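## Task

Get the nine-volt battery into the bottom-row drawer on the left, judging left as seen when facing the drawer fronts. Every other object must stay on the table. The drawers have no end stops and can slide fully out. Releasing the battery from just above the drawer rim is allowed. All drawers must be closed at the end. The chest may move a few centimetres or rotate slightly but must stay upright. The result must hold without the robot supporting anything.

## Robot and tools

ROBOT. Two arms, left_arm and right_arm, each with six joints and a parallel gripper. Joint order everywhere (rows, result lists): waist, shoulder, elbow, forearm roll, wrist pitch, wrist roll. Stated ranges in rad: waist -6.283 to 6.283, shoulder -2.304 to 2.304, elbow -4.224 to 0.061, forearm roll -6.283 to 6.283, wrist pitch -2.164 to 2.164, wrist roll -6.283 to 6.283; true ends may differ by up to 0.010 rad. Load limits (N m): waist 55.8, shoulder 55.8, elbow 46.5, forearm roll 25.1, wrist pitch 17.6, wrist roll 17.6; a carried object adds to the load.

FRAME. One scene frame for both arms: origin on the table surface midway between the arms, +x out over the table, +z up, left_arm on the +y side. The arm names do not refer to image sides. Drawer left/right is judged facing the drawer fronts. The gripper's fingers point along its own +z and separate along its y. The reported hand position is the point between the pads when closed, roughly 2 cm short of the fingertips; closing pushes the tips about 10 mm further along +z. Printed positions get less accurate at long reach.

THE ROW. Both motion tools use a row of 14 numbers, each in [-1, 1], always for both arms: left_arm's six joints then its opening, then right_arm's six joints then its opening. Joint numbers are relative offsets scaled so 1.0 = 2.036 rad. Opening is absolute: +1 fully open, -1 closed.

execute_actions(actions): a list of actions run in sequence. Each action is a table of up to 15 rows, one row per control step of 1/30 s; a short table repeats its last row until 15 steps (0.5 s) have passed. Every row's joint offsets are measured from the angles at the start of that action, not from the preceding row; for a call's first action, that is the last state reported. An empty list just returns state and images. An action that would push any joint more than 0.010 rad beyond its range is refused for both arms; if the first action fails this, or any action is malformed, nothing in the call runs. Joints asked past their real end stop there, and the line "joint sent to its limit" may appear (its absence proves nothing).

move(target, speed, blocking): target is one 14-number row whose offsets are counted from the Joint positions in the latest result showing them, not from where the arm currently is. All joints travel together and finish together, so the hand traces a curve and ignores obstacles and the other arm. speed (rad/s, 0.01 to 2, default 0.5) caps the joint with the longest travel; paths last 0.5 to 10 s and are cut off at 10 s. Finger openings are applied immediately. The result adds a "move:" line: ending (done, off_target, moving, held, fault), limits=held or limits=none, and each arm's joint farthest from target. blocking=false returns after 0.5 s while motion continues; before any other motion command, call wait or stop. To keep pressing as hard as now, send offsets from Joint positions to Joint targets.

wait(seconds): 0 to 10; arms hold their last command; ends early if a running move finishes. stop(): brakes a running move (needs room); fingers continue. zoom_image(camera, region): region [x0, y0, x1, y1] in pixels, origin top-left, at most 504 by 504. finished_scene(scene): ends the current scene (give its number) and reports success; irreversible. A reply with no tool call ends everything.

CAMERAS (all 896x504): cam_head_left, cam_head_right, cam_high, cam_low, cam_left_wrist, cam_right_wrist.

RESULTS. State line per arm: end_effector_position (m), end_effector_quat_wxyz, linear and angular velocity (m/s, rad/s). Joint positions and Joint velocities: six joints in rad, rad/s, then pad gap in m (0.084 = fully open). grip_measured: measured opening on the command scale. Joint targets: angles currently being driven toward; they can drift. Joint torques: raw drive output with per-arm offset, scale and noise, nonzero even in free air. Step readings list joint angles at some steps; HELD with an arm label means that arm's row was partly held back. "joint command not followed" means a clearance check altered targets.

MOTION LIMITS. Joint targets rise at most 3.14 rad/s (0.16 s to reach it), stay within 0.623 rad of measured angles, and are scaled back if the hand would jump over 70 mm in a step. Big motions may need several actions; an unfinished action may not complete on its own, so command the remainder.

GRIPPING. Hold by commanding an opening clearly below grip_measured; lower means harder squeeze (about 24 N per pad up to about 6 cm wide). Fast closing can squeeze excessively. Held parts may occasionally get a brief tug.

AVOID. Knocking or placing anything off the table; arms striking or pushing each other; fast or deep contact (impact and pressure grow with speed and overshoot). Pulling a drawer too far drops it, since there are no stops. Keep the chest upright. A TORQUE FAULT stops the arm, backs off, holds 10 s and skips the rest of the call. Sustained holding heats motors: MOTOR HOT from 65 °C, OVER-TEMPERATURE FAULT brakes the arm at 80 °C. Quick, smooth, low-effort motion is preferred.

Each tool is called as a command line: name --argument value for each argument, lists and objects as JSON in quotes; but a table of rows of numbers goes row by row, as --pt "numbers of a row", without its own name.

## Session

execute_actions --actions '[]'

Scene clock: 0.00 s.
left_arm: end_effector_position=(+0.3506, +0.0031, +0.1738) grip_measured=+1.00 end_effector_quat_wxyz=(-0.054, +0.905, -0.422, -0.016) end_effector_velocity=(-0.001, -0.001, +0.000) end_effector_angular_velocity=(-0.000, -0.000, -0.001) | right_arm: end_effector_position=(+0.9754, -0.5129, +0.3959) grip_measured=+1.00 end_effector_quat_wxyz=(+0.549, +0.020, +0.824, -0.142) end_effector_velocity=(+0.000, +0.000, +0.000) end_effector_angular_velocity=(+0.000, -0.000, +0.000)
Joint names: [waist, shoulder, elbow, forearm roll, wrist pitch, wrist roll]
Joint positions: left_arm=[-0.803 -0.613 -1.215  0.136 -0.681 -0.092  0.084] | right_arm=[-0.178 -0.916 -1.884 -2.841 -0.246 -0.493  0.084]
Joint velocities: left_arm=[-0.002  0.001  0.    -0.    -0.    -0.     0.   ] | right_arm=[ 0.     0.    -0.001  0.     0.     0.     0.   ]
Joint torques (N m, as the arm reports them, + toward a larger angle): no reading
Joint targets: left_arm=[-0.803 -0.613 -1.215 0.136 -0.681 -0.092] | right_arm=[-0.178 -0.916 -1.884 -2.841 -0.246 -0.493]

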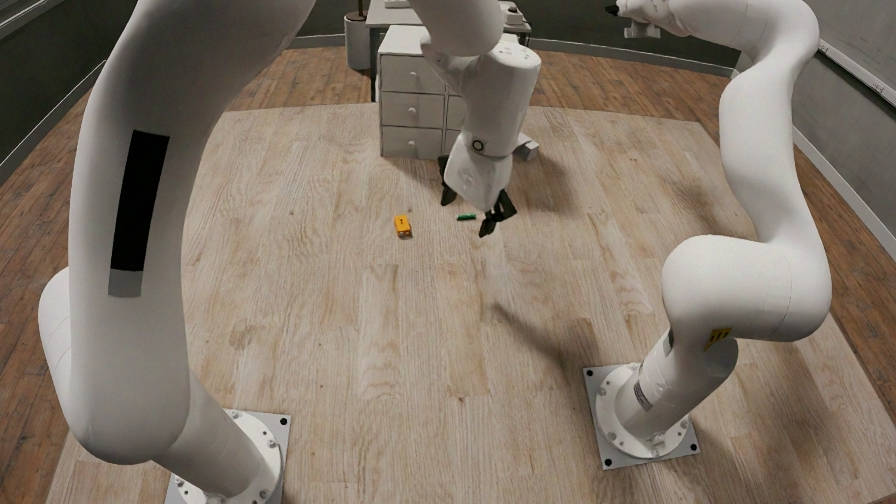

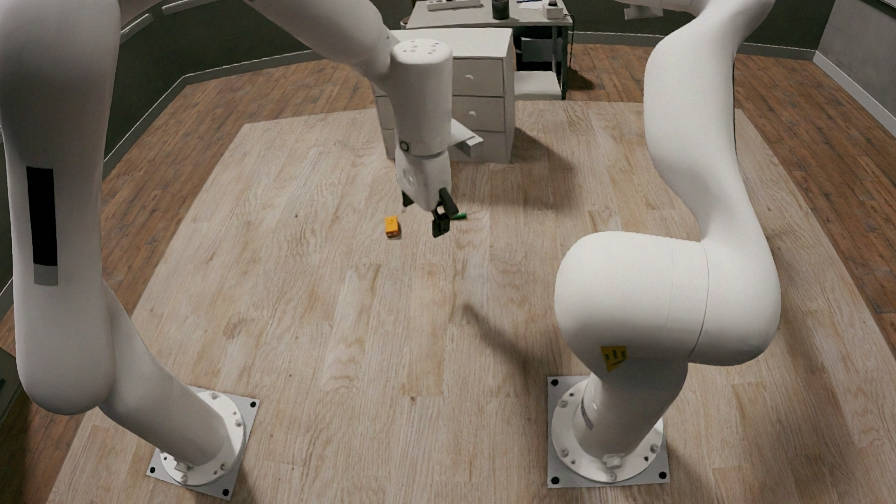

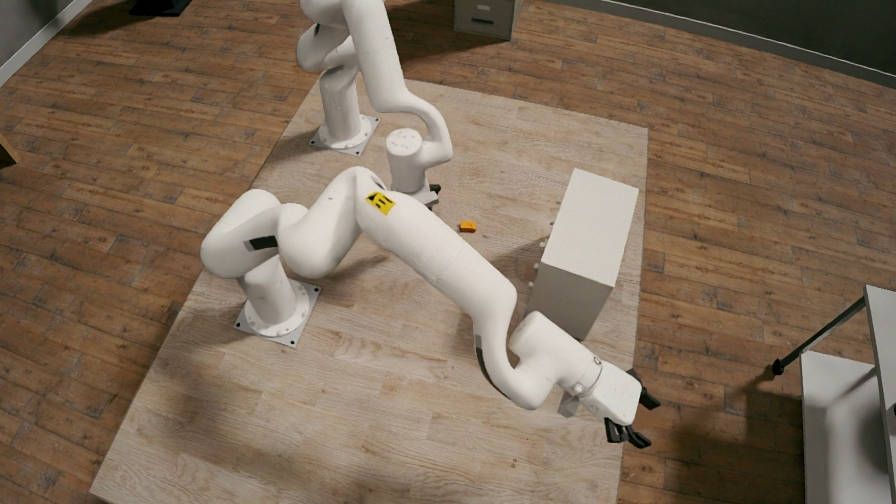

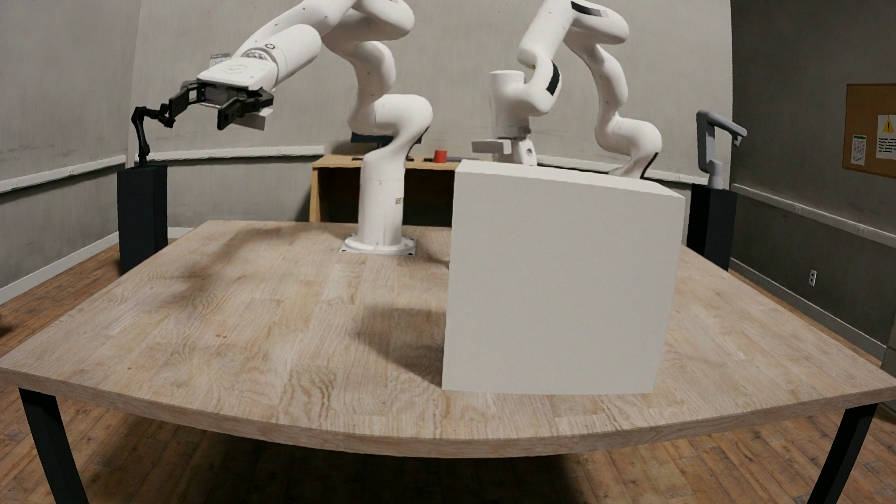

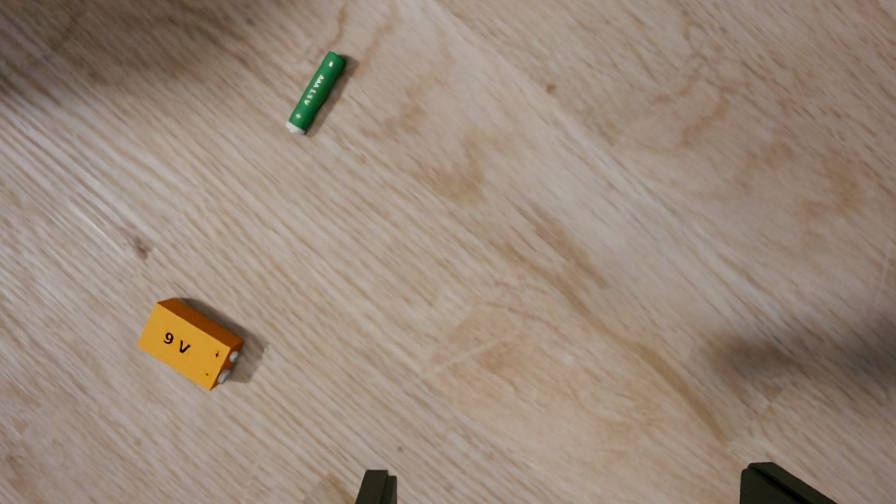

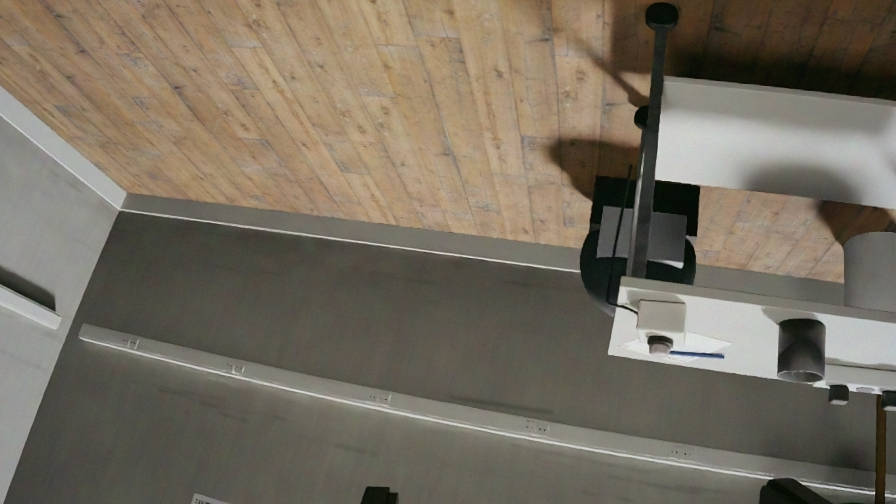

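move --target '[0.138,-0.076,-0.028,-0.067,0.086,-0.372,1, -0.06,0.256,0.683,0.8,0.585,0.242,0.4]' --speed 1.2

Scene clock: 18.27 s.
left_arm: end_effector_position=(+0.4701, +0.0902, +0.0997) grip_measured=+1.00 end_effector_quat_wxyz=(-0.000, +0.991, +0.137, -0.001) end_effector_velocity=(-0.000, +0.001, -0.001) end_effector_angular_velocity=(+0.001, +0.001, +0.001) | right_arm: end_effector_position=(+0.4869, -0.2613, +0.1792) grip_measured=+0.39 end_effector_quat_wxyz=(-0.165, +0.786, +0.400, +0.442) end_effector_velocity=(-0.001, -0.000, -0.001) end_effector_angular_velocity=(+0.001, +0.003, -0.005)
Joint names: [waist, shoulder, elbow, forearm roll, wrist pitch, wrist roll]
Joint positions: left_arm=[-0.522 -0.767 -1.272 -0.    -0.506 -0.849  0.084] | right_arm=[-0.3   -0.395 -0.495 -1.213  0.945 -0.001  0.061]
Joint velocities: left_arm=[ 0.001 -0.001  0.001 -0.     0.    -0.     0.   ] | right_arm=[-0.     0.001  0.004  0.004 -0.001  0.     0.   ]
Joint torques (N m, as the arm reports them, + toward a larger angle): left_arm=[  0.98  53.69 -13.8    2.06   0.4   -0.11] | right_arm=[ 0.64 21.52 -7.75 -0.09  1.04 -0.22]
Joint targets: left_arm=[-0.522 -0.768 -1.272 -0.000 -0.506 -0.849] | right_arm=[-0.300 -0.395 -0.494 -1.212 0.945 -0.001]
move: done; limits=none; left_arm: farthest joint: the waist, 0.000 radians from its target (0.280 radians at the start); right_arm: farthest joint: the elbow, 0.001 radians from its target (1.391 radians at the start)

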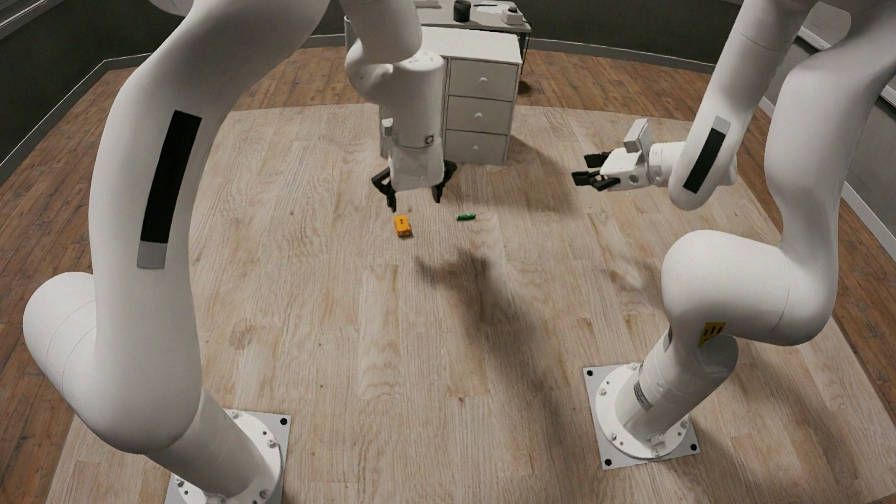

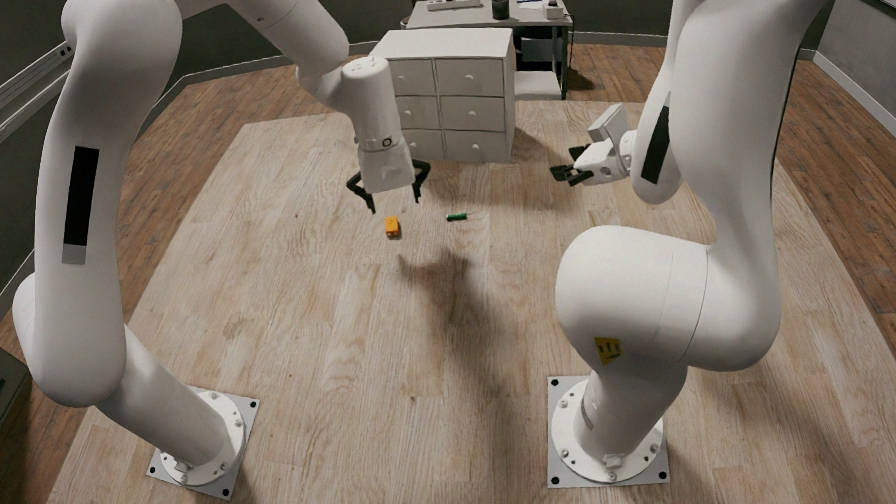

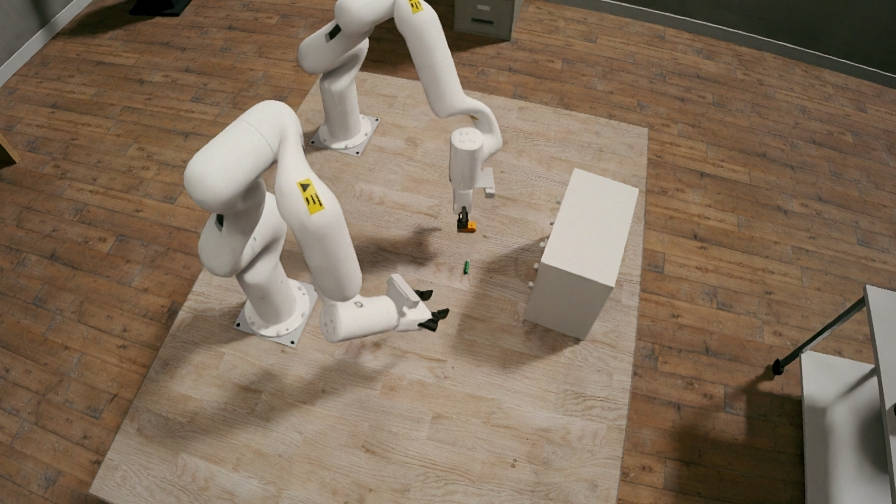

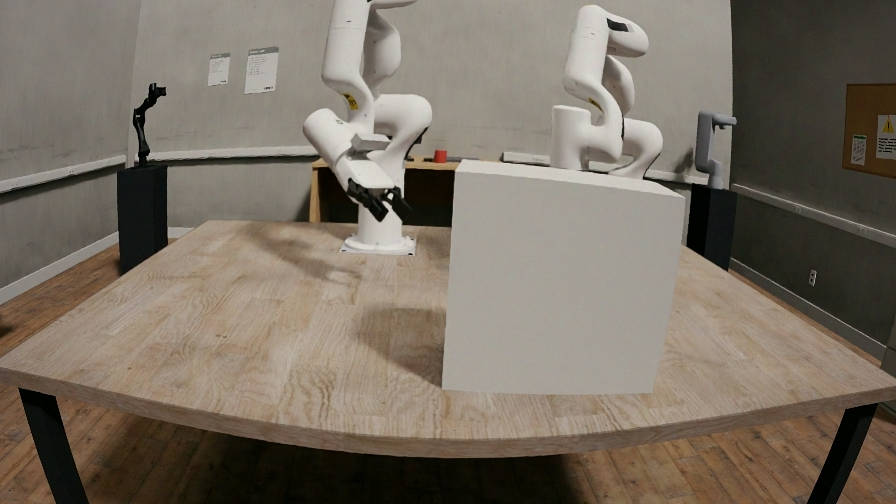

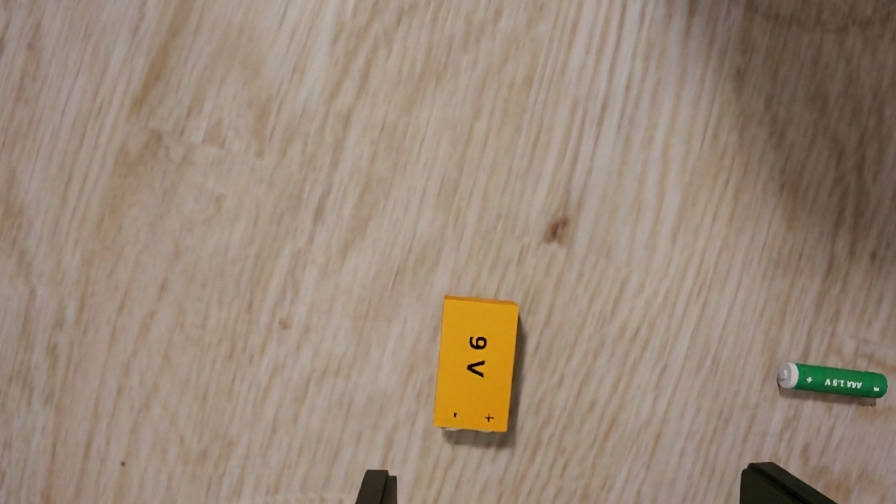

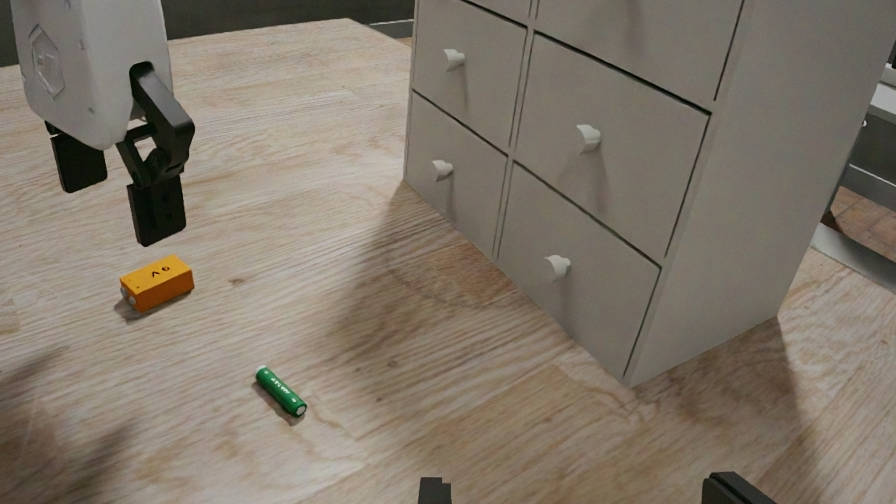

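move --target '[0.028,-0.02,-0.016,0,0.004,0.067,1, 0,0,0,0.595,0,0,0.4]' --speed 1.2

move --target '[0,-0.049,0,0,0.049,0,1, 0,0,0,0,0,0,0.4]' --speed 0.2

Scene clock: 28.57 s.
left_arm: end_effector_position=(+0.4957, +0.1155, +0.0857) grip_measured=+1.00 end_effector_quat_wxyz=(-0.000, +0.995, +0.098, -0.001) end_effector_velocity=(-0.000, +0.000, -0.001) end_effector_angular_velocity=(+0.001, +0.001, +0.001) | right_arm: end_effector_position=(+0.5500, -0.4773, +0.1919) grip_measured=+0.39 end_effector_quat_wxyz=(+0.079, +0.856, -0.137, +0.492) end_effector_velocity=(-0.001, -0.001, -0.000) end_effector_angular_velocity=(+0.001, +0.001, -0.005)
Joint names: [waist, shoulder, elbow, forearm roll, wrist pitch, wrist roll]
Joint positions: left_arm=[-0.465 -0.808 -1.304 -0.    -0.498 -0.712  0.084] | right_arm=[-0.3   -0.395 -0.495 -0.003  0.945 -0.001  0.061]
Joint velocities: left_arm=[ 0.    -0.001 -0.     0.     0.    -0.    -0.   ] | right_arm=[-0.001  0.     0.001  0.004 -0.    -0.    -0.   ]
Joint torques (N m, as the arm reports them, + toward a larger angle): left_arm=[  0.52  55.68 -15.31   2.41   0.08   0.2 ] | right_arm=[ -0.04  22.17 -10.26   0.95   1.42  -0.34]
Joint targets: left_arm=[-0.465 -0.808 -1.304 -0.000 -0.498 -0.712] | right_arm=[-0.300 -0.395 -0.495 -0.002 0.945 -0.001]
move: done; limits=none; left_arm: farthest joint: the waist, 0.000 radians from its target (0.057 radians at the start); right_arm: farthest joint: the forearm roll, 0.001 radians from its target (1.211 radians at the start)

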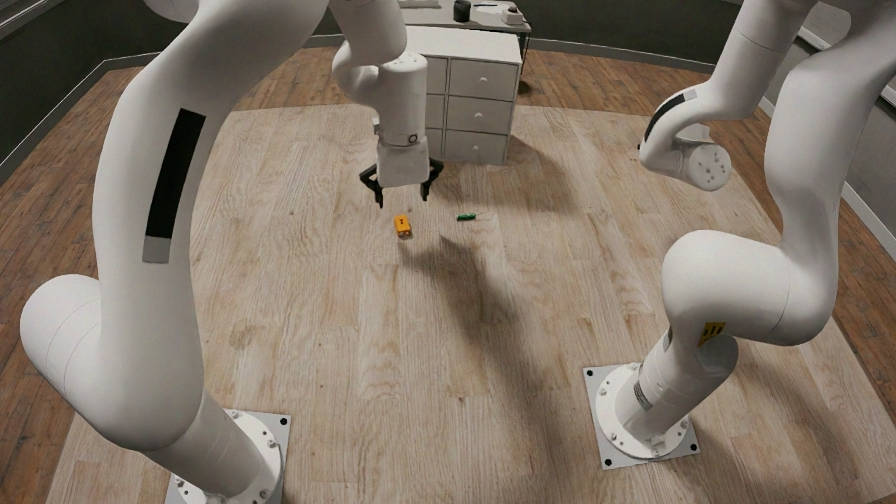

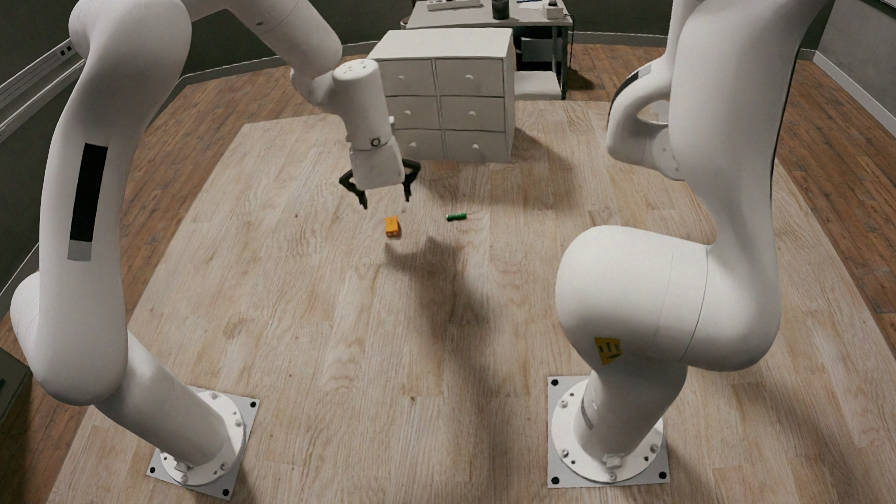

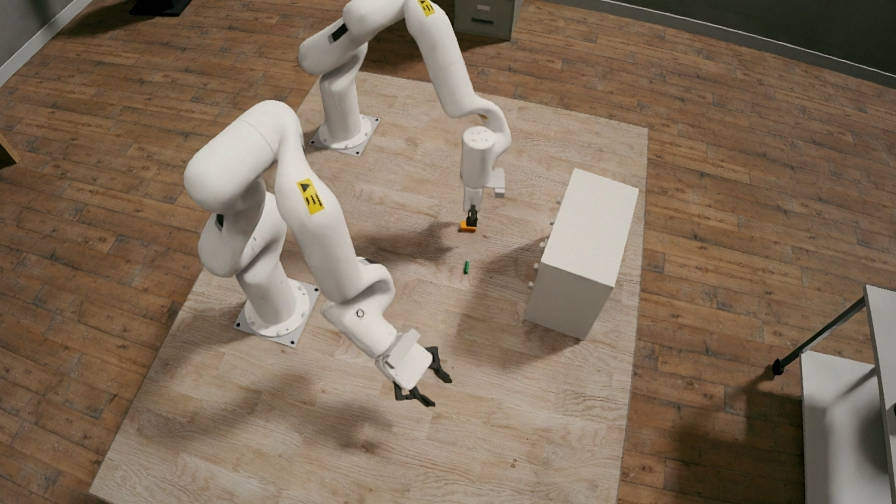

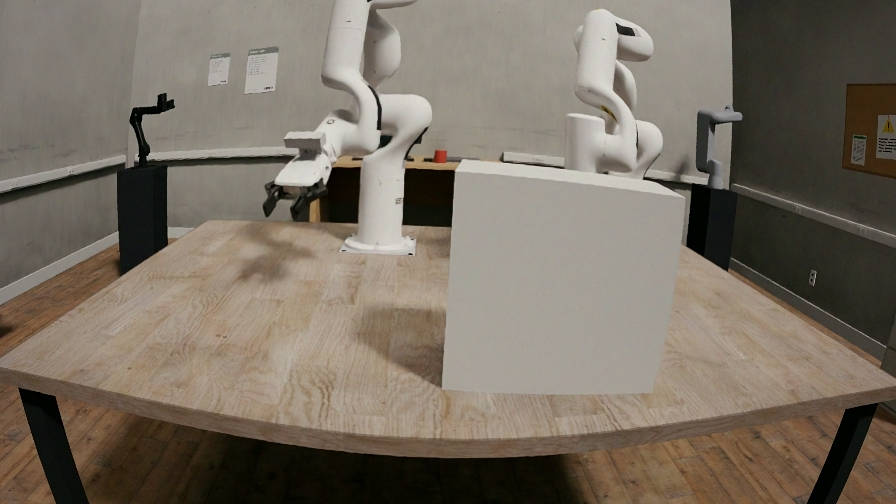

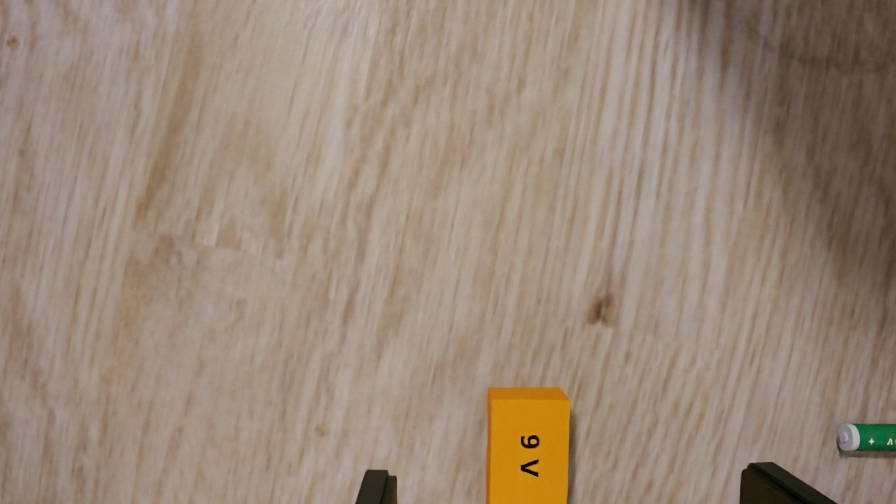

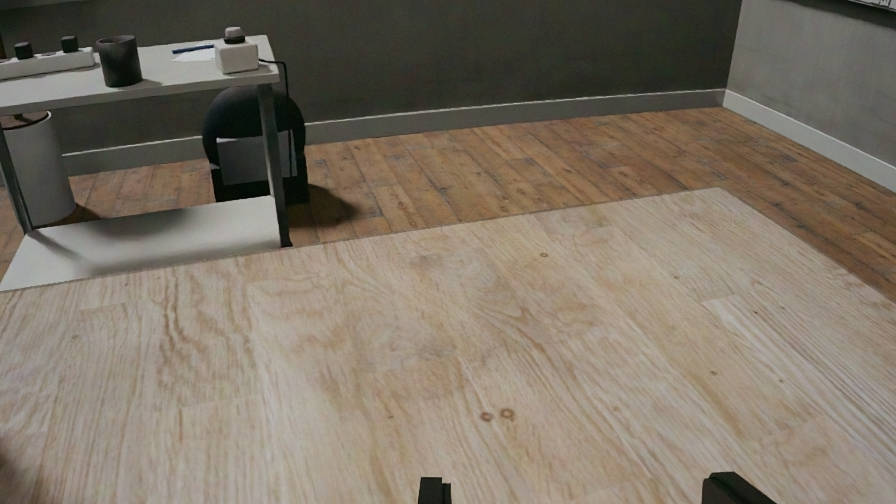

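Scene clock: 29.43 s.
left_arm: end_effector_position=(+0.4904, +0.1185, +0.0248) grip_measured=+1.00 end_effector_quat_wxyz=(-0.000, +0.995, +0.098, -0.000) end_effector_velocity=(-0.002, +0.001, -0.003) end_effector_angular_velocity=(+0.002, +0.005, -0.001) | right_arm: end_effector_position=(+0.5500, -0.4773, +0.1919) grip_measured=+0.39 end_effector_quat_wxyz=(+0.079, +0.856, -0.137, +0.492) end_effector_velocity=(-0.000, +0.000, -0.000) end_effector_angular_velocity=(+0.000, -0.000, +0.000)
Joint names: [waist, shoulder, elbow, forearm roll, wrist pitch, wrist roll]
Joint positions: left_arm=[-0.465 -0.907 -1.305 -0.    -0.398 -0.712  0.084] | right_arm=[-0.3   -0.395 -0.495 -0.003  0.945 -0.001  0.061]
Joint velocities: left_arm=[-0.    -0.004  0.001 -0.001  0.     0.001 -0.   ] | right_arm=[ 0.  0.  0. -0.  0.  0. -0.]
Joint torques (N m, as the arm reports them, + toward a larger angle): left_arm=[  3.01  56.2  -13.49   1.88   0.01  -0.04] | right_arm=[-0.36 22.62 -9.51  0.73  1.39 -0.3 ]
Joint targets: left_arm=[-0.465 -0.908 -1.304 -0.000 -0.398 -0.712] | right_arm=[-0.300 -0.395 -0.495 -0.003 0.945 -0.001]
move: done; limits=none; left_arm: farthest joint: the elbow, 0.001 radians from its target (0.000 radians at the start); right_arm: farthest joint: the waist, 0.000 radians from its target (0.000 radians at the start)

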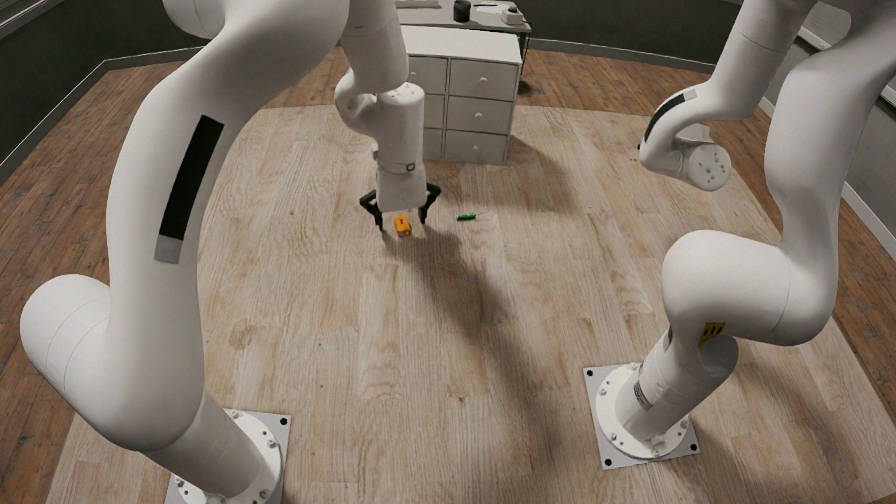

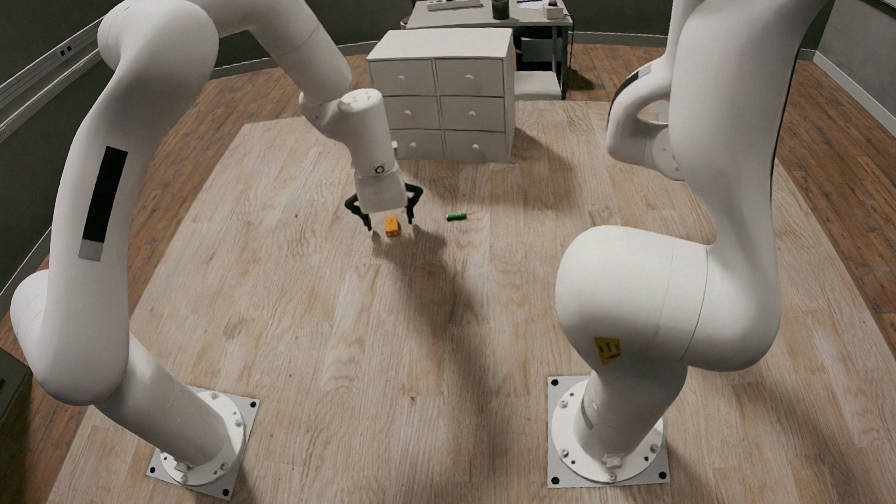

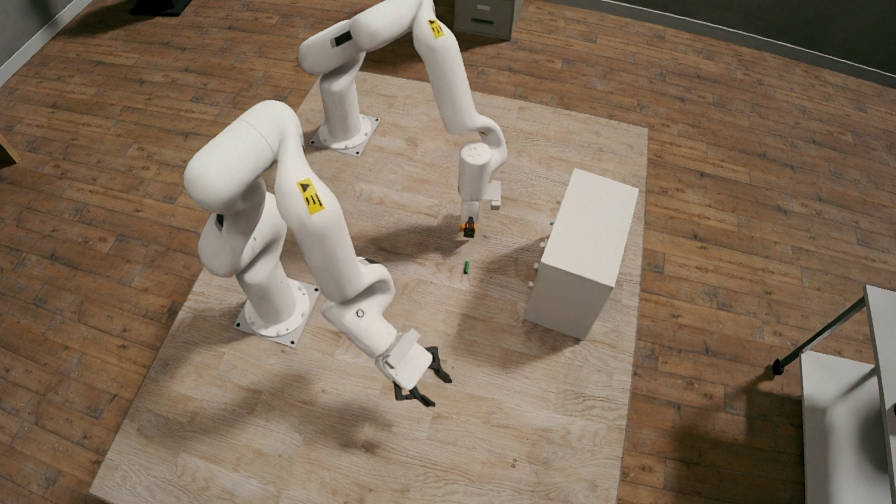

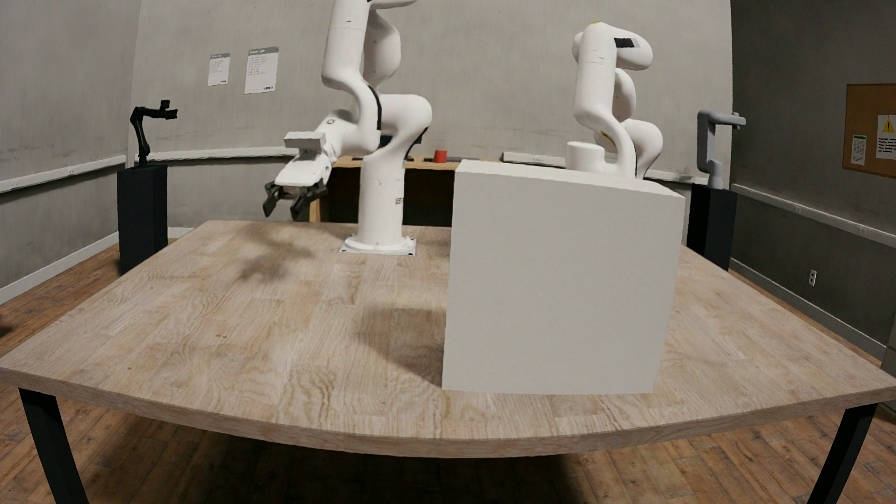

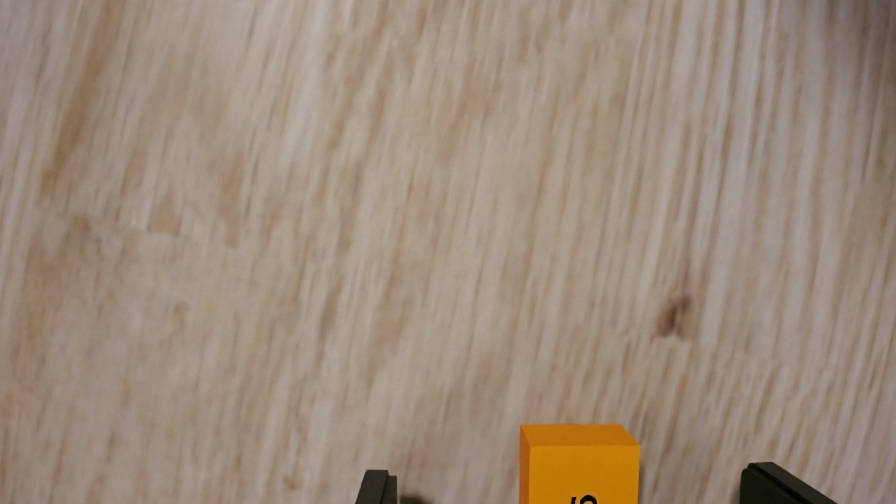

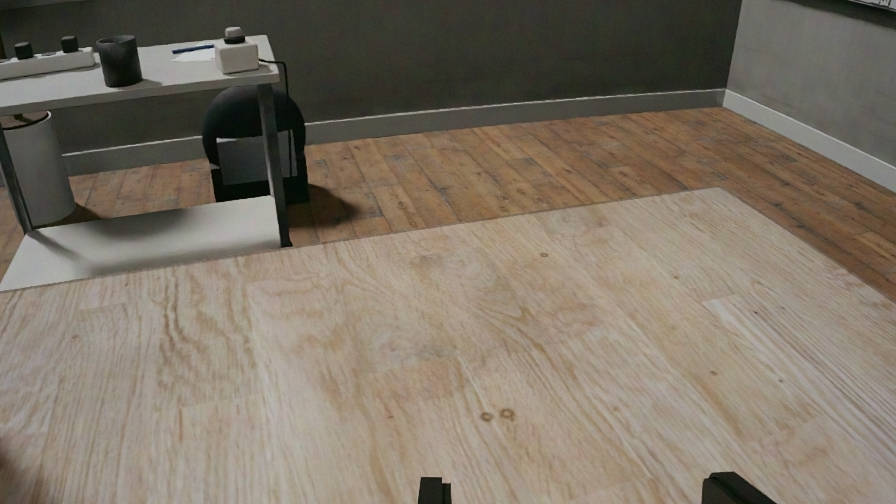

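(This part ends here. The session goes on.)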